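## Task

Put exactly one small part (block, cylinder or plug) into each pocket of the turntable's trays, dropping parts into lid chutes from just above the rim. Pressing the green button makes the turntable rotate a quarter turn counter-clockwise (viewed from above), and a pocket passes beneath each chute 3.8 s after the press, only briefly. A press registers only if the turntable is at rest (edge strips are lit white while it moves) and the button is held down briefly, then released before any further press. At most 6 quarter turns can be triggered. The turntable must be at rest when you finish. Arm mounts (metres, heading in degrees counter-clockwise from +x): arm1 (+0.63, +0.13, +0.79) heading -137; arm2 (+0.05, +0.63, +0.73) heading -50; arm3 (-0.63, -0.05, +0.73) heading +47; arm4 (+0.07, -0.63, +0.77) heading +131. Finish with all grippers released and arms moved away; anything held in place only by a robot is not counted.

## Robot and tools

Robots: four identical i2rt Big YAM arms named arm1, arm2, arm3 and arm4, fixed at the mount positions and headings listed in the task. Each has six revolute joints, a two-finger gripper and a wrist camera that, with joints 1 and 6 at 0 and the hand level, sits above the hand looking toward the fingertips. The hand reaches roughly 1.0 m from the joint1 axis. Joints move at different speeds, so the hand can sweep a wide arc between postures. Room cameras: cam_corner and cam_top.

Frame: a single scene frame for everything, origin on the floor, +z upward. The hand point is midway between the fingertips; its z axis runs along the fingers and its y axis is the opening direction. Calibration data (K, distortion, T_world_to_cam, pos_world) is given per camera; wrist camera poses derive from reported joint angles, so they inherit joint errors.

execute_actions: argument actions is a list holding zero or one action object. The action is keyed by arm name; each arm gets an object with a single key joints, a map from joint name to an absolute target (not an offset). Units and ranges: joint1_rad -2.879 to 2.879 (rotation about the foot, positive counter-clockwise from above, 0 points along the foot's heading); joint2_rad 0 to 3.141 (shoulder; 0 is upper arm pointing back about level, increasing lifts it up then forward); joint3_rad 0 to 3.019 (elbow; 0 folded, increasing opens); joint4_rad -1.692 to 1.57 (hand pitch, positive tips fingers up); joint5_rad -1.57 to 1.57 (sideways hand swing, positive toward the arm's right); joint6_rad -2.094 to 2.094 (hand roll, positive clockwise viewed from behind); gripper_m 0 to 0.093 metres, the fingertip gap. Done-tolerances: ±0.045, ±0.14, ±0.09, ±0.055, ±0.03, ±0.035 rad and ±0.003 m. All listed motions start at once and may finish at different times. Joints or arms you omit may keep driving toward their previous targets. Optional cameras: list of camera names, or "all"; omitted/null means all, empty list means none. An unknown key or out-of-range number rejects the whole call and nothing moves. An empty actions list just reports state and images.

wait: seconds from 0 to 10; nothing new is commanded and the simulation keeps running. zoom_image: camera name plus region [x0, y0, x1, y1] in pixels of that camera's most recent full image, top-left origin, no larger than 504 by 504. read_manual: section "licences" returns licence text only. finished_scene: scene number (1 or 2); ends that scene irreversibly and reports success. The simulation also runs while you compose replies, with arms holding their last command.

Results: joint_positions per arm; joint torques per arm joint (raw drive output with offsets and noise, unreliable as a contact sensor); a pictures line naming the order of images. joint_status per commanded joint: done, off_target (resting away from target, maybe still pushing), contact_stop or time_out (target dropped and held where it stopped, except a timed-out joint may keep a nearby target and keep pushing), not_followed (a self/inter-arm clearance check withheld the arm's joint targets; a "joint command not followed" line with a cause appears, grippers still act; the withheld targets may be retried later). on_its_own lists uncommanded behaviour; "held at" is the held target, not the current angle. To relieve a pushing joint, command its reported position. Very small target changes may not move a joint. MOTOR HOT appears at 85 °C; at 100 °C an OVER-TEMPERATURE FAULT drops that arm and its keys show limit_stop_at_motor_heat (resend targets afterward). If a result reports a stop, later calls in that reply are not executed.

Procedure: locate parts and chutes from images, grasp a part, bring it just above a chute rim, then press the button with another arm (hold briefly, release, only when strips are not white) and open the gripper so the part falls as a pocket passes underneath, timed after the press. Track pockets filled and quarter turns used. End with the turntable still, grippers open, arms withdrawn.

Avoid: arms pressing against each other (can end the run; the clearance check ignores fingers, gripper housings and wrist cameras and may react late), hard hits, arms pushing continuously against objects (they do not stop on contact and heat up), drops outside chutes, slips or slams, and knocking anything out of the work area. Loose objects may occasionally be nudged by outside disturbances.

Each tool is called after "Emit:" in YAML: its name, and indented under it one key for each argument.

## Session

Emit:
execute_actions:
  actions: []

Scene clock: 0.00 s.
Joint torques (N m, as the arm reports them, + toward a larger angle): no reading
arm1.joint_positions: joint1_rad=+0.307 joint2_rad=+0.447 joint3_rad=+1.452 joint4_rad=-1.527 joint5_rad=+0.017 joint6_rad=+0.006 gripper_m=+0.095
arm1.joint_status: not commanded
arm1.hand: x=+0.5675 y=+0.0297 z=+1.3441 quat_wxyz=(-0.251, -0.748, -0.430, +0.439) (m; scene frame)
arm2.joint_positions: joint1_rad=+0.185 joint2_rad=+0.441 joint3_rad=+1.456 joint4_rad=-1.519 joint5_rad=-0.012 joint6_rad=-0.014 gripper_m=+0.094
arm2.joint_status: not commanded
arm2.hand: x=+0.1546 y=+0.5501 z=+1.2888 quat_wxyz=(-0.474, -0.283, -0.816, +0.171) (m; scene frame)
arm3.joint_positions: joint1_rad=+0.286 joint2_rad=+0.435 joint3_rad=+1.465 joint4_rad=-1.533 joint5_rad=-0.004 joint6_rad=+0.004 gripper_m=+0.094
arm3.joint_status: not commanded
arm3.hand: x=-0.5781 y=+0.0556 z=+1.2882 quat_wxyz=(-0.435, +0.448, -0.733, -0.269) (m; scene frame)
arm4.joint_positions: joint1_rad=-0.734 joint2_rad=+0.439 joint3_rad=+1.477 joint4_rad=-1.525 joint5_rad=-0.008 joint6_rad=-0.005 gripper_m=+0.094
arm4.joint_status: not commanded
arm4.hand: x=+0.0697 y=-0.5074 z=+1.3364 quat_wxyz=(-0.367, +0.605, -0.609, -0.359) (m; scene frame)
pictures: arm1_cam_wrist, arm2_cam_wrist, arm3_cam_wrist, arm4_cam_wrist, cam_corner, cam_top
Images, in order (width x height): arm1_cam_wrist 616x616, arm2_cam_wrist 616x616, arm3_cam_wrist 616x616, arm4_cam_wrist 616x616, cam_corner 896x504, cam_top 896x504.

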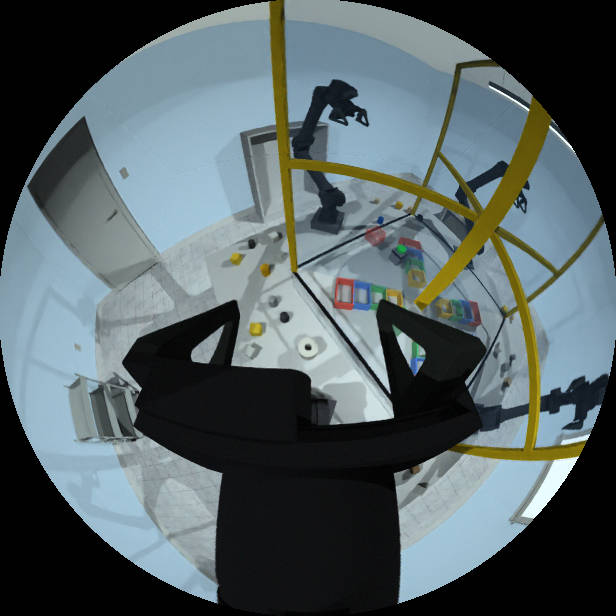

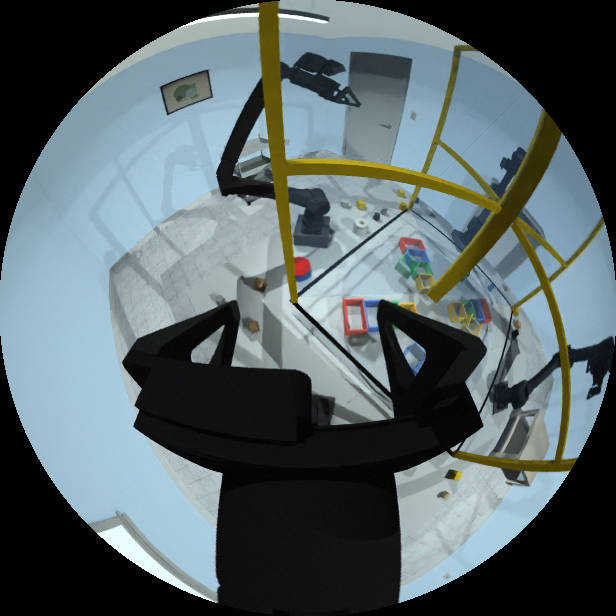

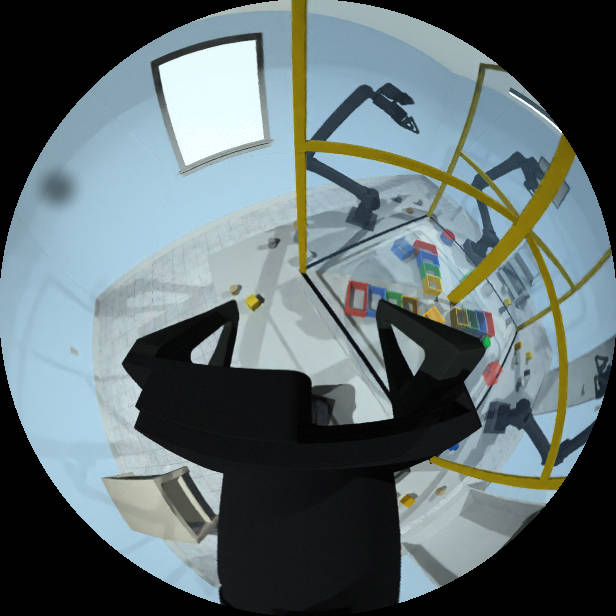

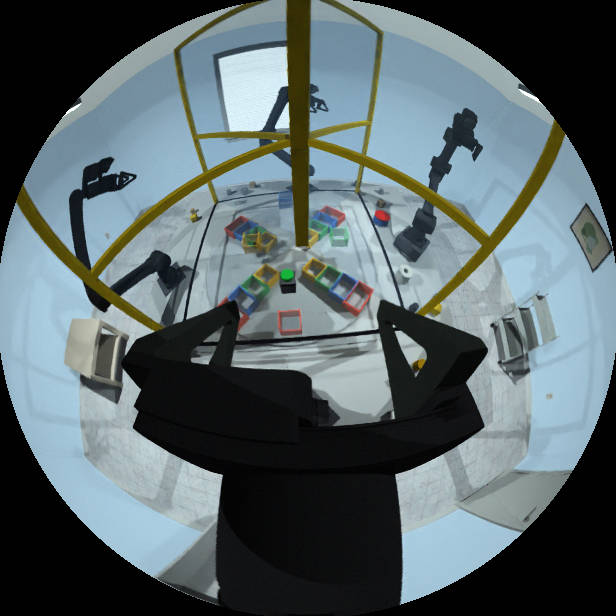

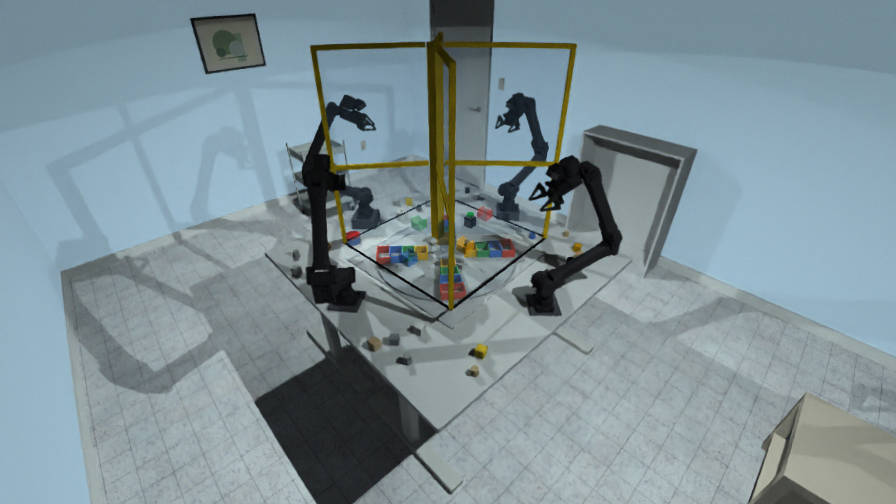

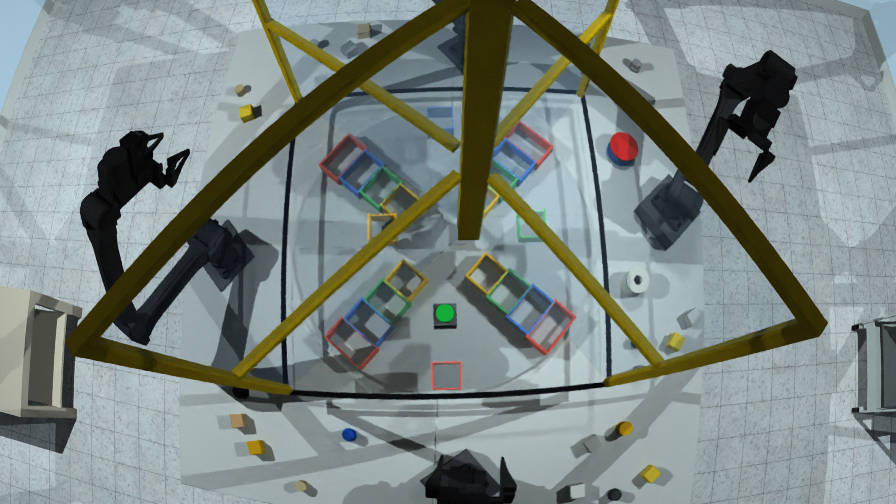

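Emit:
zoom_image:
  camera: "cam_top"
  region: [170, 250, 470, 504]

Emit:
zoom_image:
  camera: "cam_top"
  region: [450, 250, 750, 504]

Emit:
zoom_image:
  camera: "cam_top"
  region: [200, 0, 480, 250]

Emit:
zoom_image:
  camera: "cam_top"
  region: [450, 0, 730, 250]

Emit:
zoom_image:
  camera: "cam_corner"
  region: [250, 150, 650, 400]

Region (170, 250, 470, 504) of cam_top's 896x504 image, scaled by 1.680, with more detail than that image has; it fills the top 427 rows of this view, and the rest is white.

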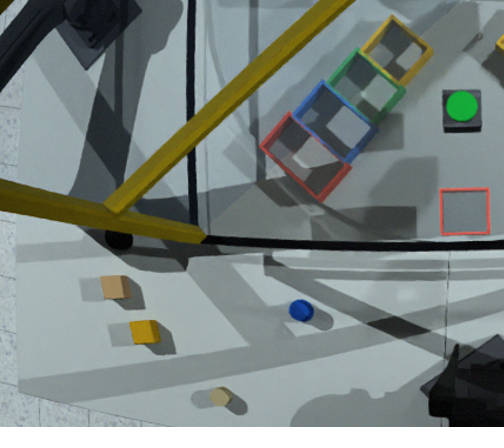

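Region (450, 250, 750, 504) of cam_top's 896x504 image, scaled by 1.680, with more detail than that image has; it fills the top 427 rows of this view, and the rest is white.

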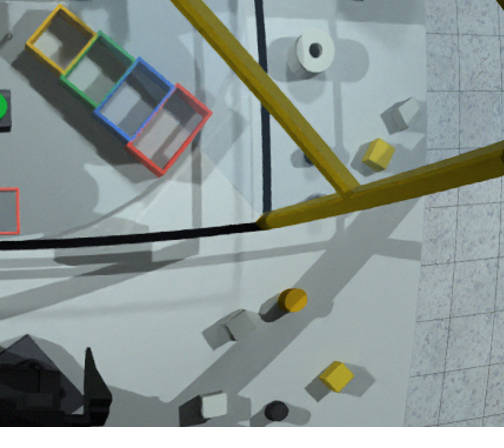

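Region (200, 0, 480, 250) of cam_top's 896x504 image, scaled by 1.800, with more detail than that image has; it fills the top 450 rows of this view, and the rest is white.

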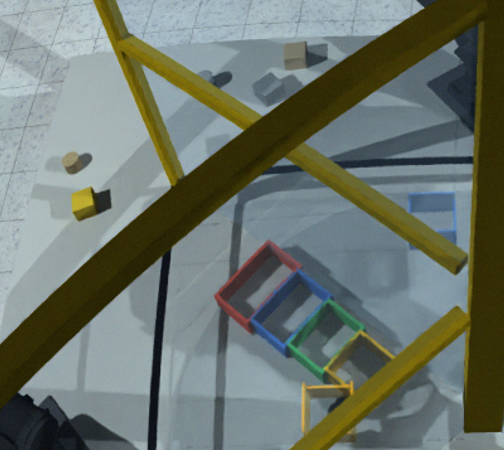

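Region (450, 0, 730, 250) of cam_top's 896x504 image, scaled by 1.800, with more detail than that image has; it fills the top 450 rows of this view, and the rest is white.

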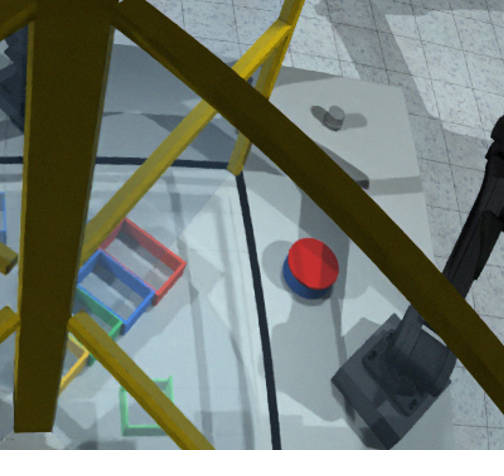

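Region (250, 150, 650, 400) of cam_corner's 896x504 image, scaled by 1.260, with more detail than that image has; it fills the top 315 rows of this view, and the rest is white.

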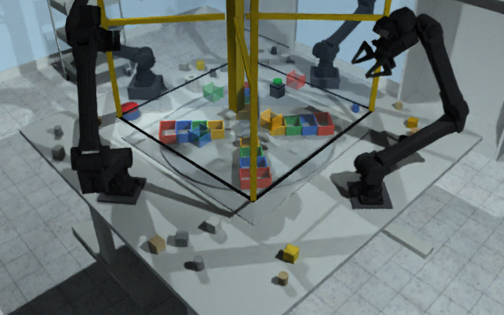

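Emit:
execute_actions:
  actions:
    - {"arm1":{"joints":{"joint1_rad":0.85,"joint2_rad":0.8,"joint3_rad":0.85,"joint4_rad":-1.55}},"arm2":{"joints":{"joint1_rad":-2.45,"joint2_rad":0.8,"joint3_rad":0.85,"joint4_rad":-1.55}},"arm3":{"joints":{"joint1_rad":0.8,"joint2_rad":0.8,"joint3_rad":0.85,"joint4_rad":-1.55}},"arm4":{"joints":{"joint1_rad":-0.6,"joint2_rad":0.8,"joint3_rad":0.85,"joint4_rad":-1.55}}}

Scene clock: 58.87 s.
Joint torques (N m, as the arm reports them, + toward a larger angle): arm1=[-0.05 -1.32  9.89 -0.07  0.11  0.11] | arm2=[ 0.3  -3.57  9.1  -0.01  0.13 -0.02] | arm3=[ 2.24 -1.73  7.91  0.27 -0.05  0.  ] | arm4=[ 0.75 -2.92  7.57 -0.31  0.09 -0.1 ]
arm1.joint_positions: joint1_rad=+0.841 joint2_rad=+0.799 joint3_rad=+0.844 joint4_rad=-1.539 joint5_rad=+0.017 joint6_rad=+0.006 gripper_m=+0.095
arm1.joint_status: all done
arm1.hand: x=+0.6326 y=-0.0715 z=+1.0113 quat_wxyz=(-0.024, -0.700, -0.712, +0.039) (m; scene frame)
arm2.joint_positions: joint1_rad=-2.445 joint2_rad=+0.812 joint3_rad=+0.858 joint4_rad=-1.542 joint5_rad=-0.012 joint6_rad=-0.014 gripper_m=+0.094
arm2.joint_status: all done
arm2.hand: x=-0.1540 y=+0.6652 z=+0.9577 quat_wxyz=(-0.001, -0.996, +0.082, +0.043) (m; scene frame)
arm3.joint_positions: joint1_rad=+0.792 joint2_rad=+0.798 joint3_rad=+0.852 joint4_rad=-1.540 joint5_rad=-0.003 joint6_rad=+0.004 gripper_m=+0.094
arm3.joint_status: all done
arm3.hand: x=-0.6379 y=+0.1596 z=+0.9530 quat_wxyz=(-0.032, +0.717, -0.696, -0.032) (m; scene frame)
arm4.joint_positions: joint1_rad=-0.603 joint2_rad=+0.802 joint3_rad=+0.852 joint4_rad=-1.540 joint5_rad=-0.008 joint6_rad=-0.005 gripper_m=+0.094
arm4.joint_status: all done
arm4.hand: x=+0.0460 y=-0.4214 z=+0.9931 quat_wxyz=(-0.024, +0.747, -0.664, -0.029) (m; scene frame)
pictures: arm1_cam_wrist, arm2_cam_wrist, arm3_cam_wrist, arm4_cam_wrist, cam_corner, cam_top
camera_calibration (this result's frames):
arm1_cam_wrist: T_world_to_cam=[[-0.999303, -0.00300527, 0.037214, 0.589341], [0.0168159, 0.853698, 0.520497, -0.473876], [-0.0333337, 0.52076, -0.853052, 1.04288], [0, 0, 0, 1]] pos_world=[0.631662, -0.136771, 1.11435]
arm2_cam_wrist: T_world_to_cam=[[0.175234, 0.984317, -0.0203305, -0.604312], [0.846467, -0.140083, 0.513683, -0.264679], [0.502779, -0.107224, -0.857739, 1.09402], [0, 0, 0, 1]] pos_world=[-0.22011, 0.675062, 1.06205]
arm3_cam_wrist: T_world_to_cam=[[0.999392, 0.032147, 0.0134685, 0.620012], [0.0207351, -0.858967, 0.511611, -0.330379], [0.0280158, -0.511021, -0.859112, 1.04567], [0, 0, 0, 1]] pos_world=[-0.64208, 0.230643, 1.05902]
arm4_cam_wrist: T_world_to_cam=[[0.994545, 0.103981, 0.00820228, -0.0146639], [0.0839327, -0.844511, 0.52892, -0.880381], [0.0619247, -0.525347, -0.848632, 0.741587], [0, 0, 0, 1]] pos_world=[0.042554, -0.352376, 1.09511]
Images, in order (width x height): arm1_cam_wrist 616x616, arm2_cam_wrist 616x616, arm3_cam_wrist 616x616, arm4_cam_wrist 616x616, cam_corner 896x504, cam_top 896x504.

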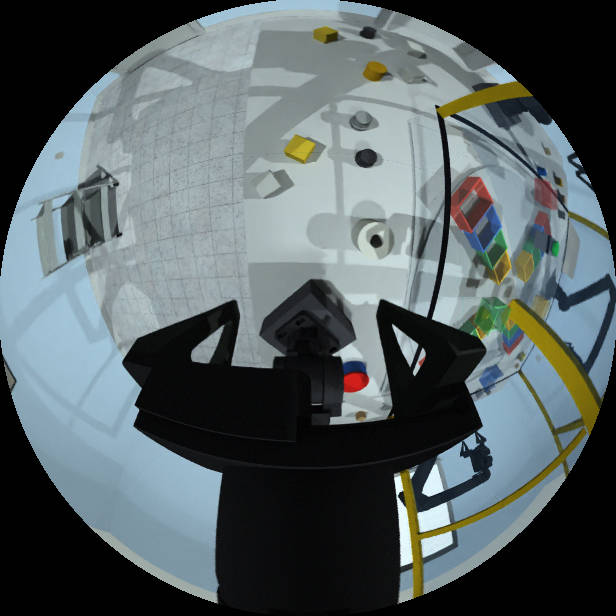

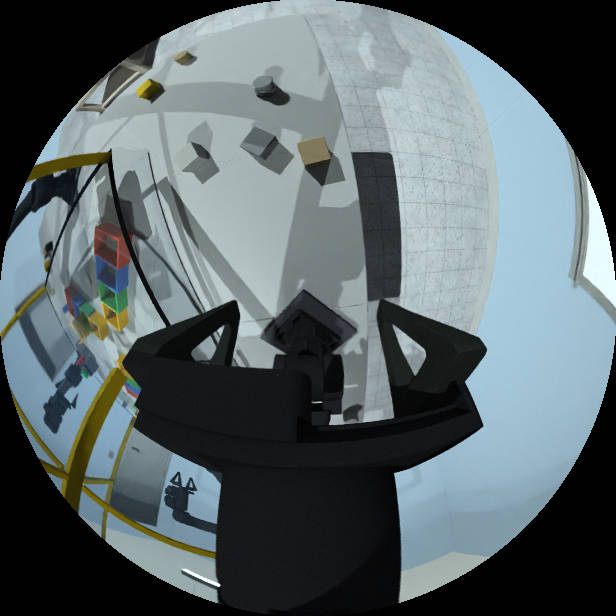

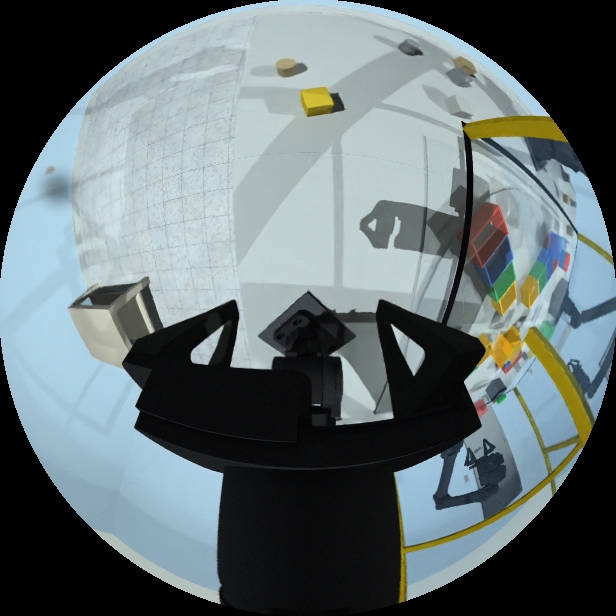

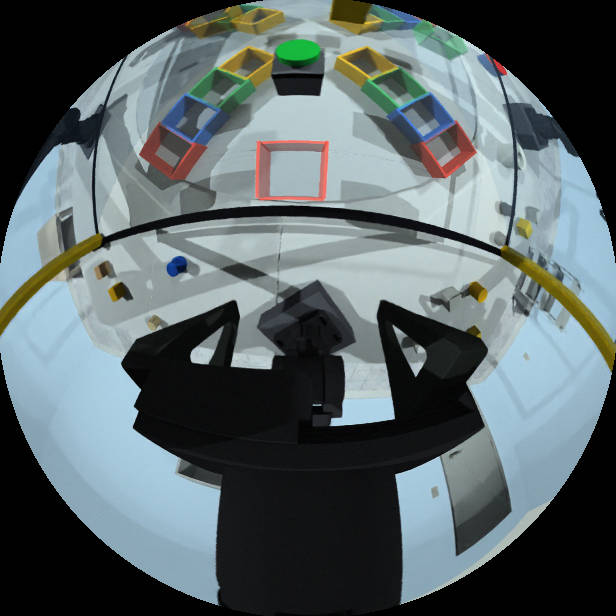

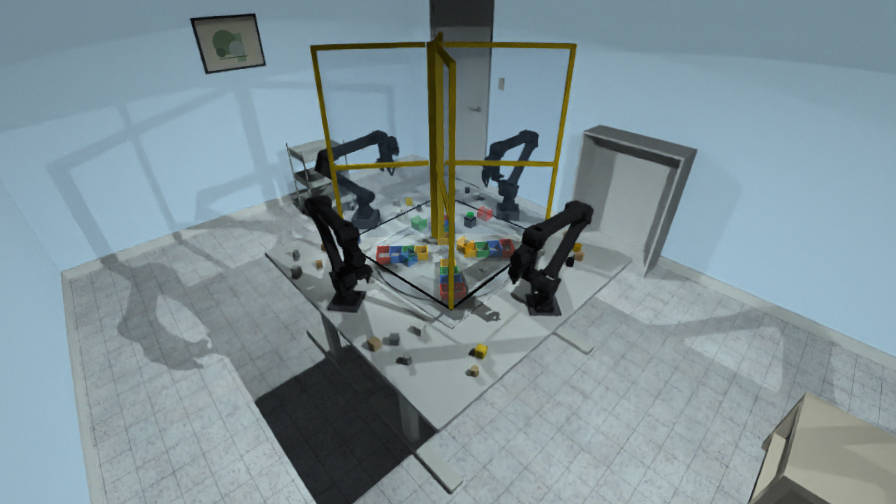

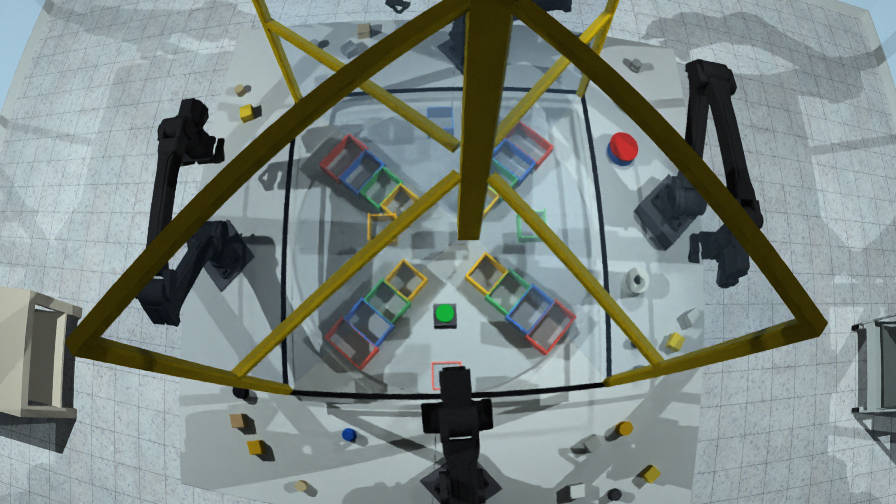

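Emit:
execute_actions:
  actions:
    - {"arm4":{"joints":{"joint1_rad":0.406}}}
  cameras: []

Emit:
execute_actions:
  actions:
    - {"arm1":{"joints":{"joint1_rad":0.834,"joint2_rad":1.465,"joint3_rad":0.829,"joint4_rad":-0.936,"joint5_rad":0}},"arm2":{"joints":{"joint1_rad":-2.44,"joint2_rad":1.352,"joint3_rad":0.898,"joint4_rad":-1.117,"joint5_rad":0}},"arm3":{"joints":{"joint1_rad":0.772,"joint2_rad":1.662,"joint3_rad":1.246,"joint4_rad":-1.155}},"arm4":{"joints":{"joint2_rad":1.373,"joint3_rad":0.798,"joint4_rad":-0.996}}}
  cameras: ["arm1_cam_wrist","arm2_cam_wrist","arm3_cam_wrist","arm4_cam_wrist"]

Scene clock: 92.10 s.
Joint torques (N m, as the arm reports them, + toward a larger angle): arm1=[-0.02 -1.44  9.91 -0.09  0.11  0.11] | arm2=[ 0.1  -3.54  9.06  0.    0.12 -0.02] | arm3=[ 2.21 -1.27  7.85  0.32 -0.06  0.02] | arm4=[ 0.63 -2.99  7.77 -0.28  0.09 -0.09]
arm1.joint_positions: joint1_rad=+0.841 joint2_rad=+0.799 joint3_rad=+0.844 joint4_rad=-1.539 joint5_rad=+0.017 joint6_rad=+0.006 gripper_m=+0.095
arm1.joint_status: not commanded
arm1.hand: x=+0.6326 y=-0.0715 z=+1.0113 quat_wxyz=(-0.024, -0.700, -0.712, +0.039) (m; scene frame)
arm2.joint_positions: joint1_rad=-2.445 joint2_rad=+0.812 joint3_rad=+0.858 joint4_rad=-1.542 joint5_rad=-0.012 joint6_rad=-0.014 gripper_m=+0.094
arm2.joint_status: not commanded
arm2.hand: x=-0.1540 y=+0.6652 z=+0.9577 quat_wxyz=(-0.001, -0.996, +0.082, +0.043) (m; scene frame)
arm3.joint_positions: joint1_rad=+0.792 joint2_rad=+0.798 joint3_rad=+0.852 joint4_rad=-1.540 joint5_rad=-0.003 joint6_rad=+0.004 gripper_m=+0.094
arm3.joint_status: not commanded
arm3.hand: x=-0.6379 y=+0.1596 z=+0.9530 quat_wxyz=(-0.032, +0.717, -0.696, -0.032) (m; scene frame)
arm4.joint_positions: joint1_rad=+0.402 joint2_rad=+0.802 joint3_rad=+0.852 joint4_rad=-1.540 joint5_rad=-0.008 joint6_rad=-0.005 gripper_m=+0.094
arm4.joint_status: all done
arm4.hand: x=-0.1178 y=-0.5381 z=+0.9929 quat_wxyz=(-0.003, +0.974, -0.222, -0.037) (m; scene frame)
pictures: none
No camera images: the call's "cameras" was empty. Leave "cameras" out to get every camera's image.

Scene clock: 93.67 s.
Joint torques (N m, as the arm reports them, + toward a larger angle): arm1=[ -1.42 -11.29   8.1    0.89  -0.06   0.11] | arm2=[ 1.   -7.85 12.04  0.4   0.3  -0.03] | arm3=[  1.04 -15.74   8.52   0.83  -0.04  -0.01] | arm4=[ 1.3  -9.49  6.13  0.68  0.09 -0.1 ]
arm1.joint_positions: joint1_rad=+0.841 joint2_rad=+1.467 joint3_rad=+0.823 joint4_rad=-0.951 joint5_rad=+0.005 joint6_rad=+0.006 gripper_m=+0.095
arm1.joint_status: all done
arm1.hand: x=+0.6370 y=-0.2165 z=+0.8307 quat_wxyz=(+0.008, -0.701, -0.713, -0.001) (m; scene frame)
arm2.joint_positions: joint1_rad=-2.445 joint2_rad=+1.346 joint3_rad=+0.858 joint4_rad=-1.126 joint5_rad=-0.004 joint6_rad=-0.014 gripper_m=+0.094
arm2.joint_status: all done
arm2.hand: x=-0.2732 y=+0.6882 z=+0.8245 quat_wxyz=(-0.003, -0.996, +0.082, -0.016) (m; scene frame)
arm3.joint_positions: joint1_rad=+0.785 joint2_rad=+1.674 joint3_rad=+1.225 joint4_rad=-1.164 joint5_rad=-0.003 joint6_rad=+0.004 gripper_m=+0.094
arm3.joint_status: all done
arm3.hand: x=-0.6428 y=+0.4138 z=+0.8181 quat_wxyz=(+0.013, +0.715, -0.699, +0.014) (m; scene frame)
arm4.joint_positions: joint1_rad=+0.402 joint2_rad=+1.379 joint3_rad=+0.801 joint4_rad=-1.010 joint5_rad=-0.008 joint6_rad=-0.005 gripper_m=+0.094
arm4.joint_status: all done
arm4.hand: x=-0.2277 y=-0.4852 z=+0.8285 quat_wxyz=(+0.008, +0.975, -0.222, +0.011) (m; scene frame)
pictures: arm1_cam_wrist, arm2_cam_wrist, arm3_cam_wrist, arm4_cam_wrist
camera_calibration (this result's frames):
arm1_cam_wrist: T_world_to_cam=[[-0.99961, -0.00617462, 0.0272347, 0.607841], [0.0115246, 0.797116, 0.603716, -0.334149], [-0.0254369, 0.603795, -0.796734, 0.93069], [0, 0, 0, 1]] pos_world=[0.635128, -0.291837, 0.92669]
arm2_cam_wrist: T_world_to_cam=[[0.177448, 0.984056, -0.0120499, -0.614869], [0.78027, -0.133218, 0.611091, -0.195262], [0.599743, -0.117839, -0.791468, 1.02135], [0, 0, 0, 1]] pos_world=[-0.351083, 0.699409, 0.92028]
arm3_cam_wrist: T_world_to_cam=[[0.999556, 0.02652, 0.0135532, 0.620895], [0.0125034, -0.786694, 0.617217, -0.164569], [0.0270309, -0.616774, -0.786676, 1.04365], [0, 0, 0, 1]] pos_world=[-0.646772, 0.497764, 0.914173]
arm4_cam_wrist: T_world_to_cam=[[0.444233, 0.895911, 0.00106555, 0.5304], [0.709065, -0.352313, 0.610821, -0.51095], [0.547616, -0.270591, -0.791768, 0.772406], [0, 0, 0, 1]] pos_world=[-0.296306, -0.446199, 0.9231]
Images, in order (width x height): arm1_cam_wrist 616x616, arm2_cam_wrist 616x616, arm3_cam_wrist 616x616, arm4_cam_wrist 616x616.

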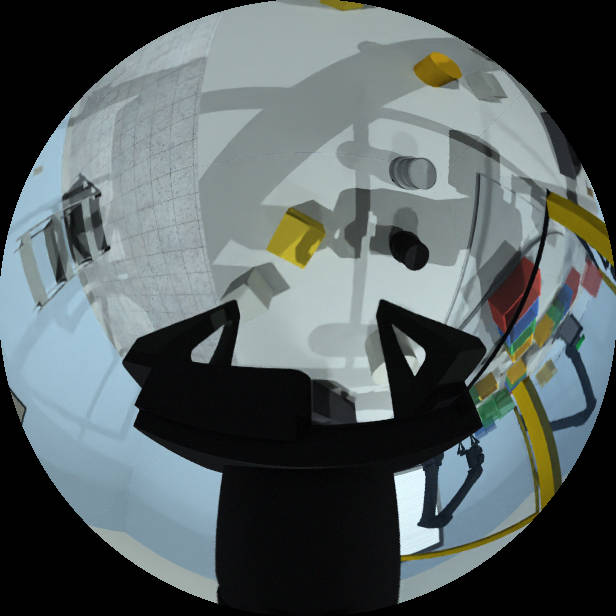

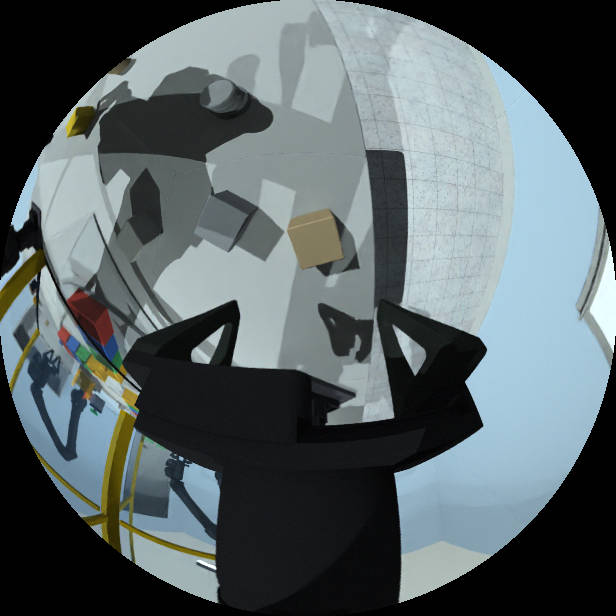

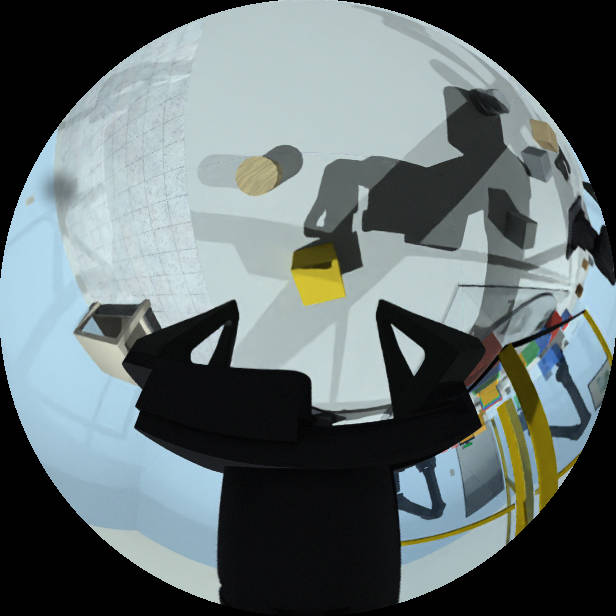

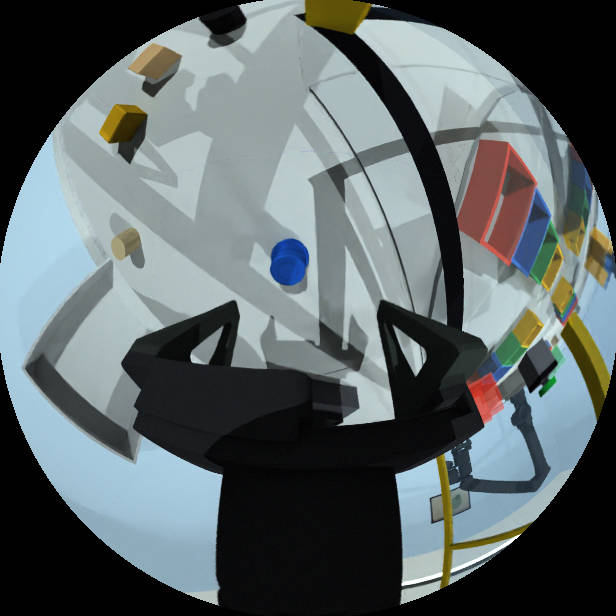

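Emit:
execute_actions:
  actions:
    - {"arm1":{"joints":{"joint1_rad":0.875,"joint6_rad":0.4,"gripper_m":0.08}},"arm2":{"joints":{"joint1_rad":-2.475,"joint6_rad":-0.2}},"arm3":{"joints":{"joint1_rad":0.75,"joint6_rad":-0.15,"joint2_rad":1.6,"joint3_rad":1.15,"joint4_rad":-1.1}},"arm4":{"joints":{"joint1_rad":0.452}}}
  cameras: []

Emit:
execute_actions:
  actions:
    - {"arm1":{"joints":{"joint2_rad":1.664,"joint3_rad":0.767,"joint4_rad":-0.66}},"arm2":{"joints":{"joint2_rad":1.499,"joint3_rad":0.784,"joint4_rad":-0.84}},"arm3":{"joints":{"joint2_rad":1.715,"joint3_rad":1.068,"joint4_rad":-0.9}},"arm4":{"joints":{"joint2_rad":1.549,"joint3_rad":0.696,"joint4_rad":-0.70}}}
  cameras: ["arm1_cam_wrist","arm2_cam_wrist","arm3_cam_wrist","arm4_cam_wrist"]

Scene clock: 111.60 s.
Joint torques (N m, as the arm reports them, + toward a larger angle): arm1=[  0.01 -10.93   8.04   0.87   0.     0.21] | arm2=[-0.1  -8.02 12.02  0.46  0.26 -0.2 ] | arm3=[  0.88 -13.6    6.94   1.18  -0.09  -0.11] | arm4=[ 0.95 -9.07  6.07  0.61  0.13 -0.06]
arm1.joint_positions: joint1_rad=+0.865 joint2_rad=+1.467 joint3_rad=+0.823 joint4_rad=-0.951 joint5_rad=+0.004 joint6_rad=+0.386 gripper_m=+0.080
arm1.joint_status: all done
arm1.hand: x=+0.6455 y=-0.2163 z=+0.8306 quat_wxyz=(+0.008, -0.816, -0.577, +0.001) (m; scene frame)
arm2.joint_positions: joint1_rad=-2.468 joint2_rad=+1.346 joint3_rad=+0.858 joint4_rad=-1.126 joint5_rad=-0.003 joint6_rad=-0.186 gripper_m=+0.094
arm2.joint_status: all done
arm2.hand: x=-0.2717 y=+0.6959 z=+0.8245 quat_wxyz=(-0.004, -1.000, +0.008, -0.016) (m; scene frame)
arm3.joint_positions: joint1_rad=+0.758 joint2_rad=+1.601 joint3_rad=+1.153 joint4_rad=-1.115 joint5_rad=-0.003 joint6_rad=-0.141 gripper_m=+0.094
arm3.joint_status: all done
arm3.hand: x=-0.6301 y=+0.3994 z=+0.8252 quat_wxyz=(-0.005, +0.755, -0.656, -0.004) (m; scene frame)
arm4.joint_positions: joint1_rad=+0.451 joint2_rad=+1.379 joint3_rad=+0.801 joint4_rad=-1.010 joint5_rad=-0.008 joint6_rad=-0.005 gripper_m=+0.094
arm4.joint_status: all done
arm4.hand: x=-0.2343 y=-0.4998 z=+0.8285 quat_wxyz=(+0.008, +0.980, -0.198, +0.011) (m; scene frame)
pictures: none
No camera images: the call's "cameras" was empty. Leave "cameras" out to get every camera's image.

Scene clock: 112.67 s.
Joint torques (N m, as the arm reports them, + toward a larger angle): arm1=[  0.02 -13.44   6.52   0.87   0.     0.23] | arm2=[  0.22 -10.29   7.71   0.5    0.24  -0.2 ] | arm3=[  0.57 -15.4    6.79   1.25  -0.08  -0.09] | arm4=[  1.24 -10.79   5.34   0.71   0.08  -0.1 ]
arm1.joint_positions: joint1_rad=+0.865 joint2_rad=+1.677 joint3_rad=+0.760 joint4_rad=-0.675 joint5_rad=+0.004 joint6_rad=+0.387 gripper_m=+0.080
arm1.joint_status: all done
arm1.hand: x=+0.6454 y=-0.2242 z=+0.7424 quat_wxyz=(+0.006, -0.816, -0.577, +0.002) (m; scene frame)
arm2.joint_positions: joint1_rad=-2.468 joint2_rad=+1.504 joint3_rad=+0.781 joint4_rad=-0.849 joint5_rad=-0.003 joint6_rad=-0.186 gripper_m=+0.094
arm2.joint_status: all done
arm2.hand: x=-0.2919 y=+0.7001 z=+0.7489 quat_wxyz=(+0.000, -1.000, +0.008, +0.005) (m; scene frame)
arm3.joint_positions: joint1_rad=+0.758 joint2_rad=+1.727 joint3_rad=+1.059 joint4_rad=-0.914 joint5_rad=-0.003 joint6_rad=-0.141 gripper_m=+0.094
arm3.joint_status: all done
arm3.hand: x=-0.6298 y=+0.3975 z=+0.7413 quat_wxyz=(+0.002, +0.755, -0.656, +0.002) (m; scene frame)
arm4.joint_positions: joint1_rad=+0.451 joint2_rad=+1.565 joint3_rad=+0.688 joint4_rad=-0.714 joint5_rad=-0.008 joint6_rad=-0.005 gripper_m=+0.094
arm4.joint_status: all done
arm4.hand: x=-0.2292 y=-0.5024 z=+0.7379 quat_wxyz=(+0.008, +0.980, -0.198, +0.013) (m; scene frame)
pictures: arm1_cam_wrist, arm2_cam_wrist, arm3_cam_wrist, arm4_cam_wrist
camera_calibration (this result's frames):
arm1_cam_wrist: T_world_to_cam=[[-0.938611, 0.34373, 0.0293163, 0.656142], [0.29203, 0.746437, 0.597955, -0.46299], [0.183652, 0.569809, -0.800993, 0.725825], [0, 0, 0, 1]] pos_world=[0.617769, -0.293524, 0.838992]
arm2_cam_wrist: T_world_to_cam=[[0.0283396, 0.999549, -0.00991384, -0.680085], [0.816232, -0.0174147, 0.577462, -0.178311], [0.577029, -0.0244571, -0.816357, 0.920757], [0, 0, 0, 1]] pos_world=[-0.366487, 0.699192, 0.847893]
arm3_cam_wrist: T_world_to_cam=[[0.989668, 0.142824, 0.0125794, 0.557672], [0.10778, -0.798952, 0.591658, -0.0462639], [0.0945534, -0.58419, -0.806091, 1.01682], [0, 0, 0, 1]] pos_world=[-0.643068, 0.477406, 0.84001]
arm4_cam_wrist: T_world_to_cam=[[0.400314, 0.916378, 0.000721591, 0.547031], [0.72376, -0.316653, 0.613109, -0.440993], [0.562068, -0.244914, -0.789998, 0.711825], [0, 0, 0, 1]] pos_world=[-0.299905, -0.466593, 0.832322]
Images, in order (width x height): arm1_cam_wrist 616x616, arm2_cam_wrist 616x616, arm3_cam_wrist 616x616, arm4_cam_wrist 616x616.

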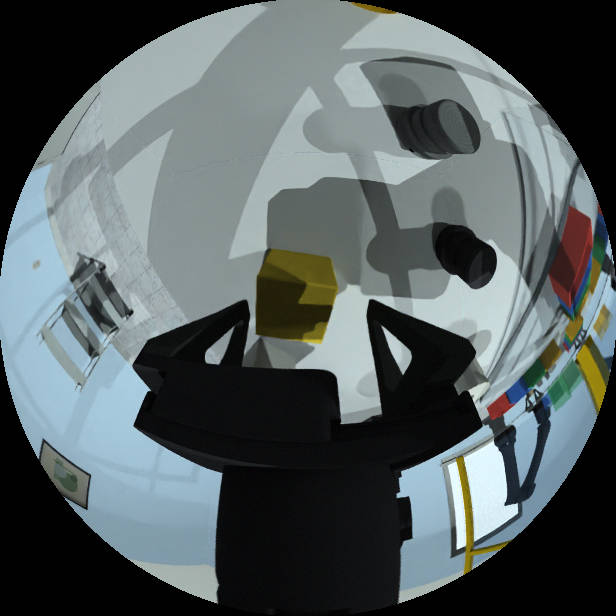

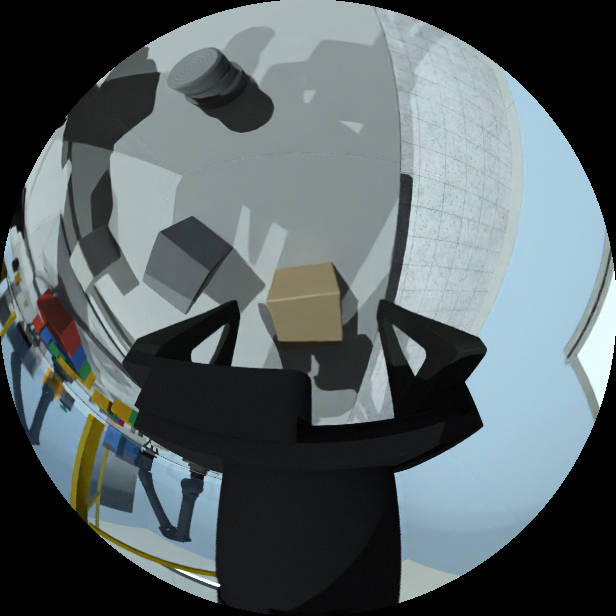

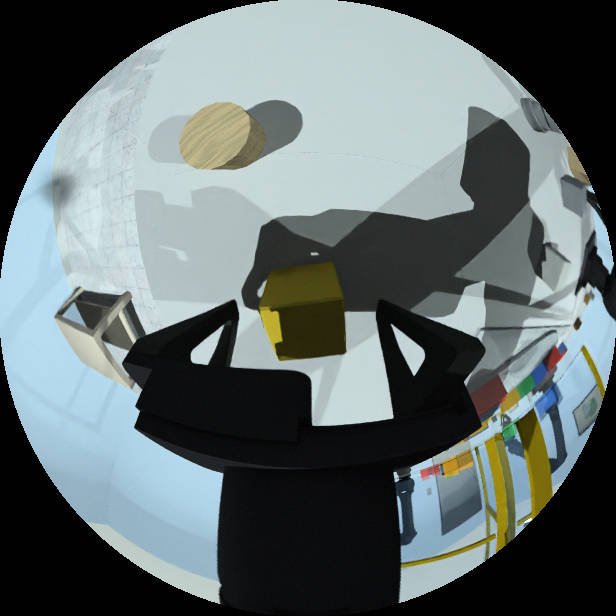

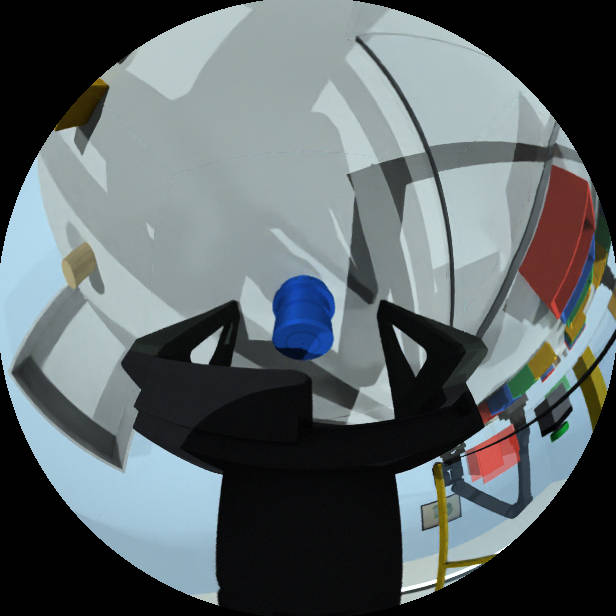

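Emit:
execute_actions:
  actions:
    - {"arm1":{"joints":{"joint2_rad":1.71,"joint4_rad":-0.59}},"arm2":{"joints":{"joint2_rad":1.535,"joint4_rad":-0.81}}}
  cameras: []

Emit:
execute_actions:
  actions:
    - {"arm1":{"joints":{"gripper_m":0.015}},"arm2":{"joints":{"gripper_m":0.015}},"arm3":{"joints":{"gripper_m":0.015}},"arm4":{"joints":{"gripper_m":0.01}}}
  cameras: ["arm1_cam_wrist","arm2_cam_wrist","cam_corner"]

Scene clock: 119.13 s.
Joint torques (N m, as the arm reports them, + toward a larger angle): arm1=[ -0.01 -11.34   6.53   1.02   0.     0.23] | arm2=[-0.04 -8.14  7.71  0.62  0.24 -0.2 ] | arm3=[  0.95 -15.39   6.72   1.09  -0.06  -0.06] | arm4=[  1.09 -11.05   5.27   0.62   0.1   -0.08]
arm1.joint_positions: joint1_rad=+0.865 joint2_rad=+1.699 joint3_rad=+0.760 joint4_rad=-0.605 joint5_rad=+0.004 joint6_rad=+0.387 gripper_m=+0.080
arm1.joint_status: all done
arm1.hand: x=+0.6460 y=-0.2371 z=+0.7348 quat_wxyz=(-0.013, -0.816, -0.577, +0.014) (m; scene frame)
arm2.joint_positions: joint1_rad=-2.468 joint2_rad=+1.511 joint3_rad=+0.781 joint4_rad=-0.820 joint5_rad=-0.003 joint6_rad=-0.186 gripper_m=+0.094
arm2.joint_status: all done
arm2.hand: x=-0.2982 y=+0.7014 z=+0.7468 quat_wxyz=(+0.002, -1.000, +0.008, +0.016) (m; scene frame)
arm3.joint_positions: joint1_rad=+0.758 joint2_rad=+1.727 joint3_rad=+1.059 joint4_rad=-0.914 joint5_rad=-0.003 joint6_rad=-0.141 gripper_m=+0.094
arm3.joint_status: not commanded
arm3.hand: x=-0.6298 y=+0.3975 z=+0.7413 quat_wxyz=(+0.002, +0.755, -0.656, +0.002) (m; scene frame)
arm4.joint_positions: joint1_rad=+0.451 joint2_rad=+1.565 joint3_rad=+0.688 joint4_rad=-0.714 joint5_rad=-0.008 joint6_rad=-0.005 gripper_m=+0.094
arm4.joint_status: not commanded
arm4.hand: x=-0.2292 y=-0.5024 z=+0.7379 quat_wxyz=(+0.008, +0.980, -0.198, +0.013) (m; scene frame)
pictures: none
No camera images: the call's "cameras" was empty. Leave "cameras" out to get every camera's image.

Scene clock: 119.83 s.
Joint torques (N m, as the arm reports them, + toward a larger angle): arm1=[  0.06 -11.59   6.44   1.01   0.01   0.23] | arm2=[ 0.03 -8.08  7.68  0.61  0.2  -0.2 ] | arm3=[  0.5  -15.4    6.66   1.12  -0.06  -0.07] | arm4=[  0.75 -10.21   5.4    0.58   0.09  -0.08]
arm1.joint_positions: joint1_rad=+0.865 joint2_rad=+1.699 joint3_rad=+0.760 joint4_rad=-0.605 joint5_rad=+0.004 joint6_rad=+0.387 gripper_m=+0.040
arm1.joint_status: gripper_m off_target (ended at +0.040, target +0.015)
arm1.hand: x=+0.6460 y=-0.2371 z=+0.7348 quat_wxyz=(-0.013, -0.816, -0.577, +0.014) (m; scene frame)
arm2.joint_positions: joint1_rad=-2.468 joint2_rad=+1.511 joint3_rad=+0.781 joint4_rad=-0.819 joint5_rad=-0.002 joint6_rad=-0.187 gripper_m=+0.039
arm2.joint_status: gripper_m off_target (ended at +0.039, target +0.015)
arm2.hand: x=-0.2982 y=+0.7015 z=+0.7467 quat_wxyz=(+0.002, -1.000, +0.007, +0.016) (m; scene frame)
arm3.joint_positions: joint1_rad=+0.758 joint2_rad=+1.727 joint3_rad=+1.059 joint4_rad=-0.914 joint5_rad=-0.003 joint6_rad=-0.142 gripper_m=+0.039
arm3.joint_status: gripper_m off_target (ended at +0.039, target +0.015)
arm3.hand: x=-0.6299 y=+0.3976 z=+0.7413 quat_wxyz=(+0.002, +0.755, -0.656, +0.002) (m; scene frame)
arm4.joint_positions: joint1_rad=+0.451 joint2_rad=+1.565 joint3_rad=+0.688 joint4_rad=-0.714 joint5_rad=-0.008 joint6_rad=-0.005 gripper_m=+0.032
arm4.joint_status: gripper_m off_target (ended at +0.032, target +0.010)
arm4.hand: x=-0.2292 y=-0.5024 z=+0.7379 quat_wxyz=(+0.008, +0.980, -0.198, +0.013) (m; scene frame)
pictures: arm1_cam_wrist, arm2_cam_wrist, cam_corner
camera_calibration (this result's frames):
arm1_cam_wrist: T_world_to_cam=[[-0.938622, 0.344776, 0.010899, 0.675197], [0.290626, 0.773393, 0.563383, -0.416247], [0.185812, 0.531971, -0.826124, 0.73507], [0, 0, 0, 1]] pos_world=[0.618141, -0.301906, 0.834406]
arm2_cam_wrist: T_world_to_cam=[[0.0274148, 0.99961, -0.00525662, -0.685153], [0.828693, -0.0197858, 0.559354, -0.152908], [0.559032, -0.0196907, -0.828912, 0.923257], [0, 0, 0, 1]] pos_world=[-0.370633, 0.70004, 0.847227]
Images, in order (width x height): arm1_cam_wrist 616x616, arm2_cam_wrist 616x616, cam_corner 896x504.

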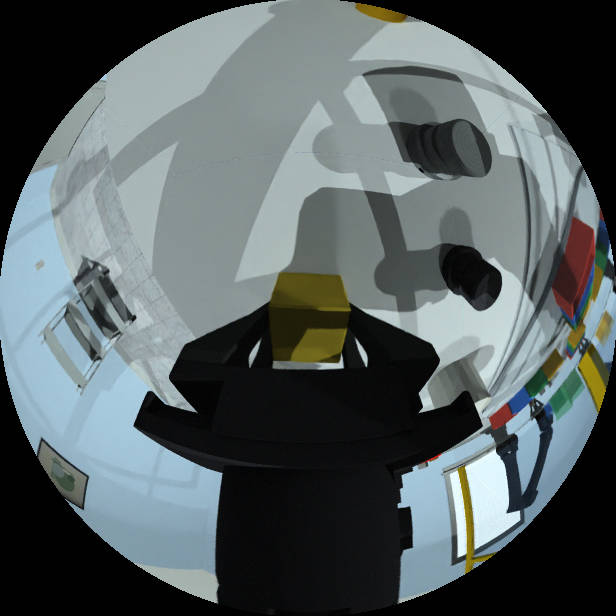

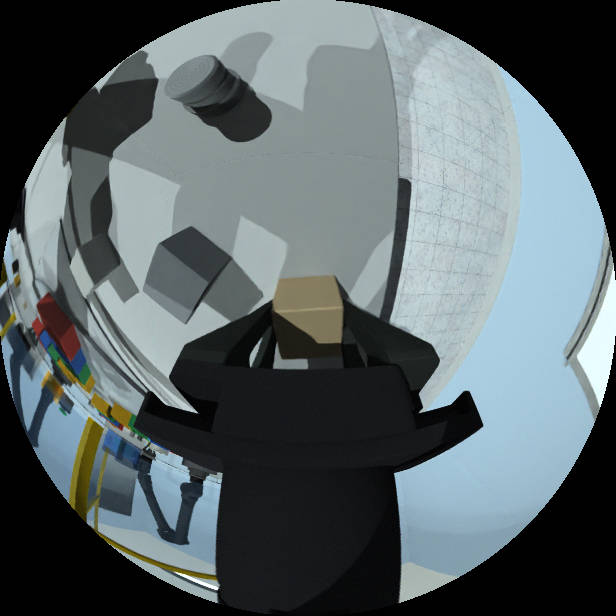

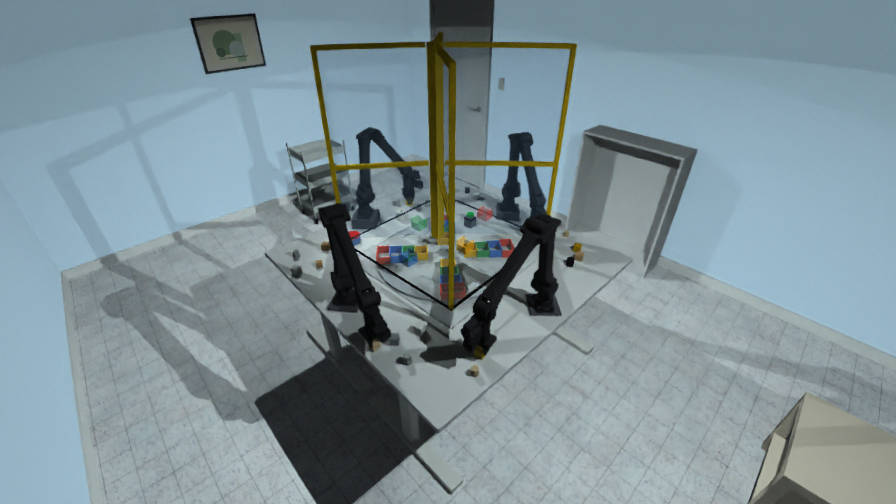

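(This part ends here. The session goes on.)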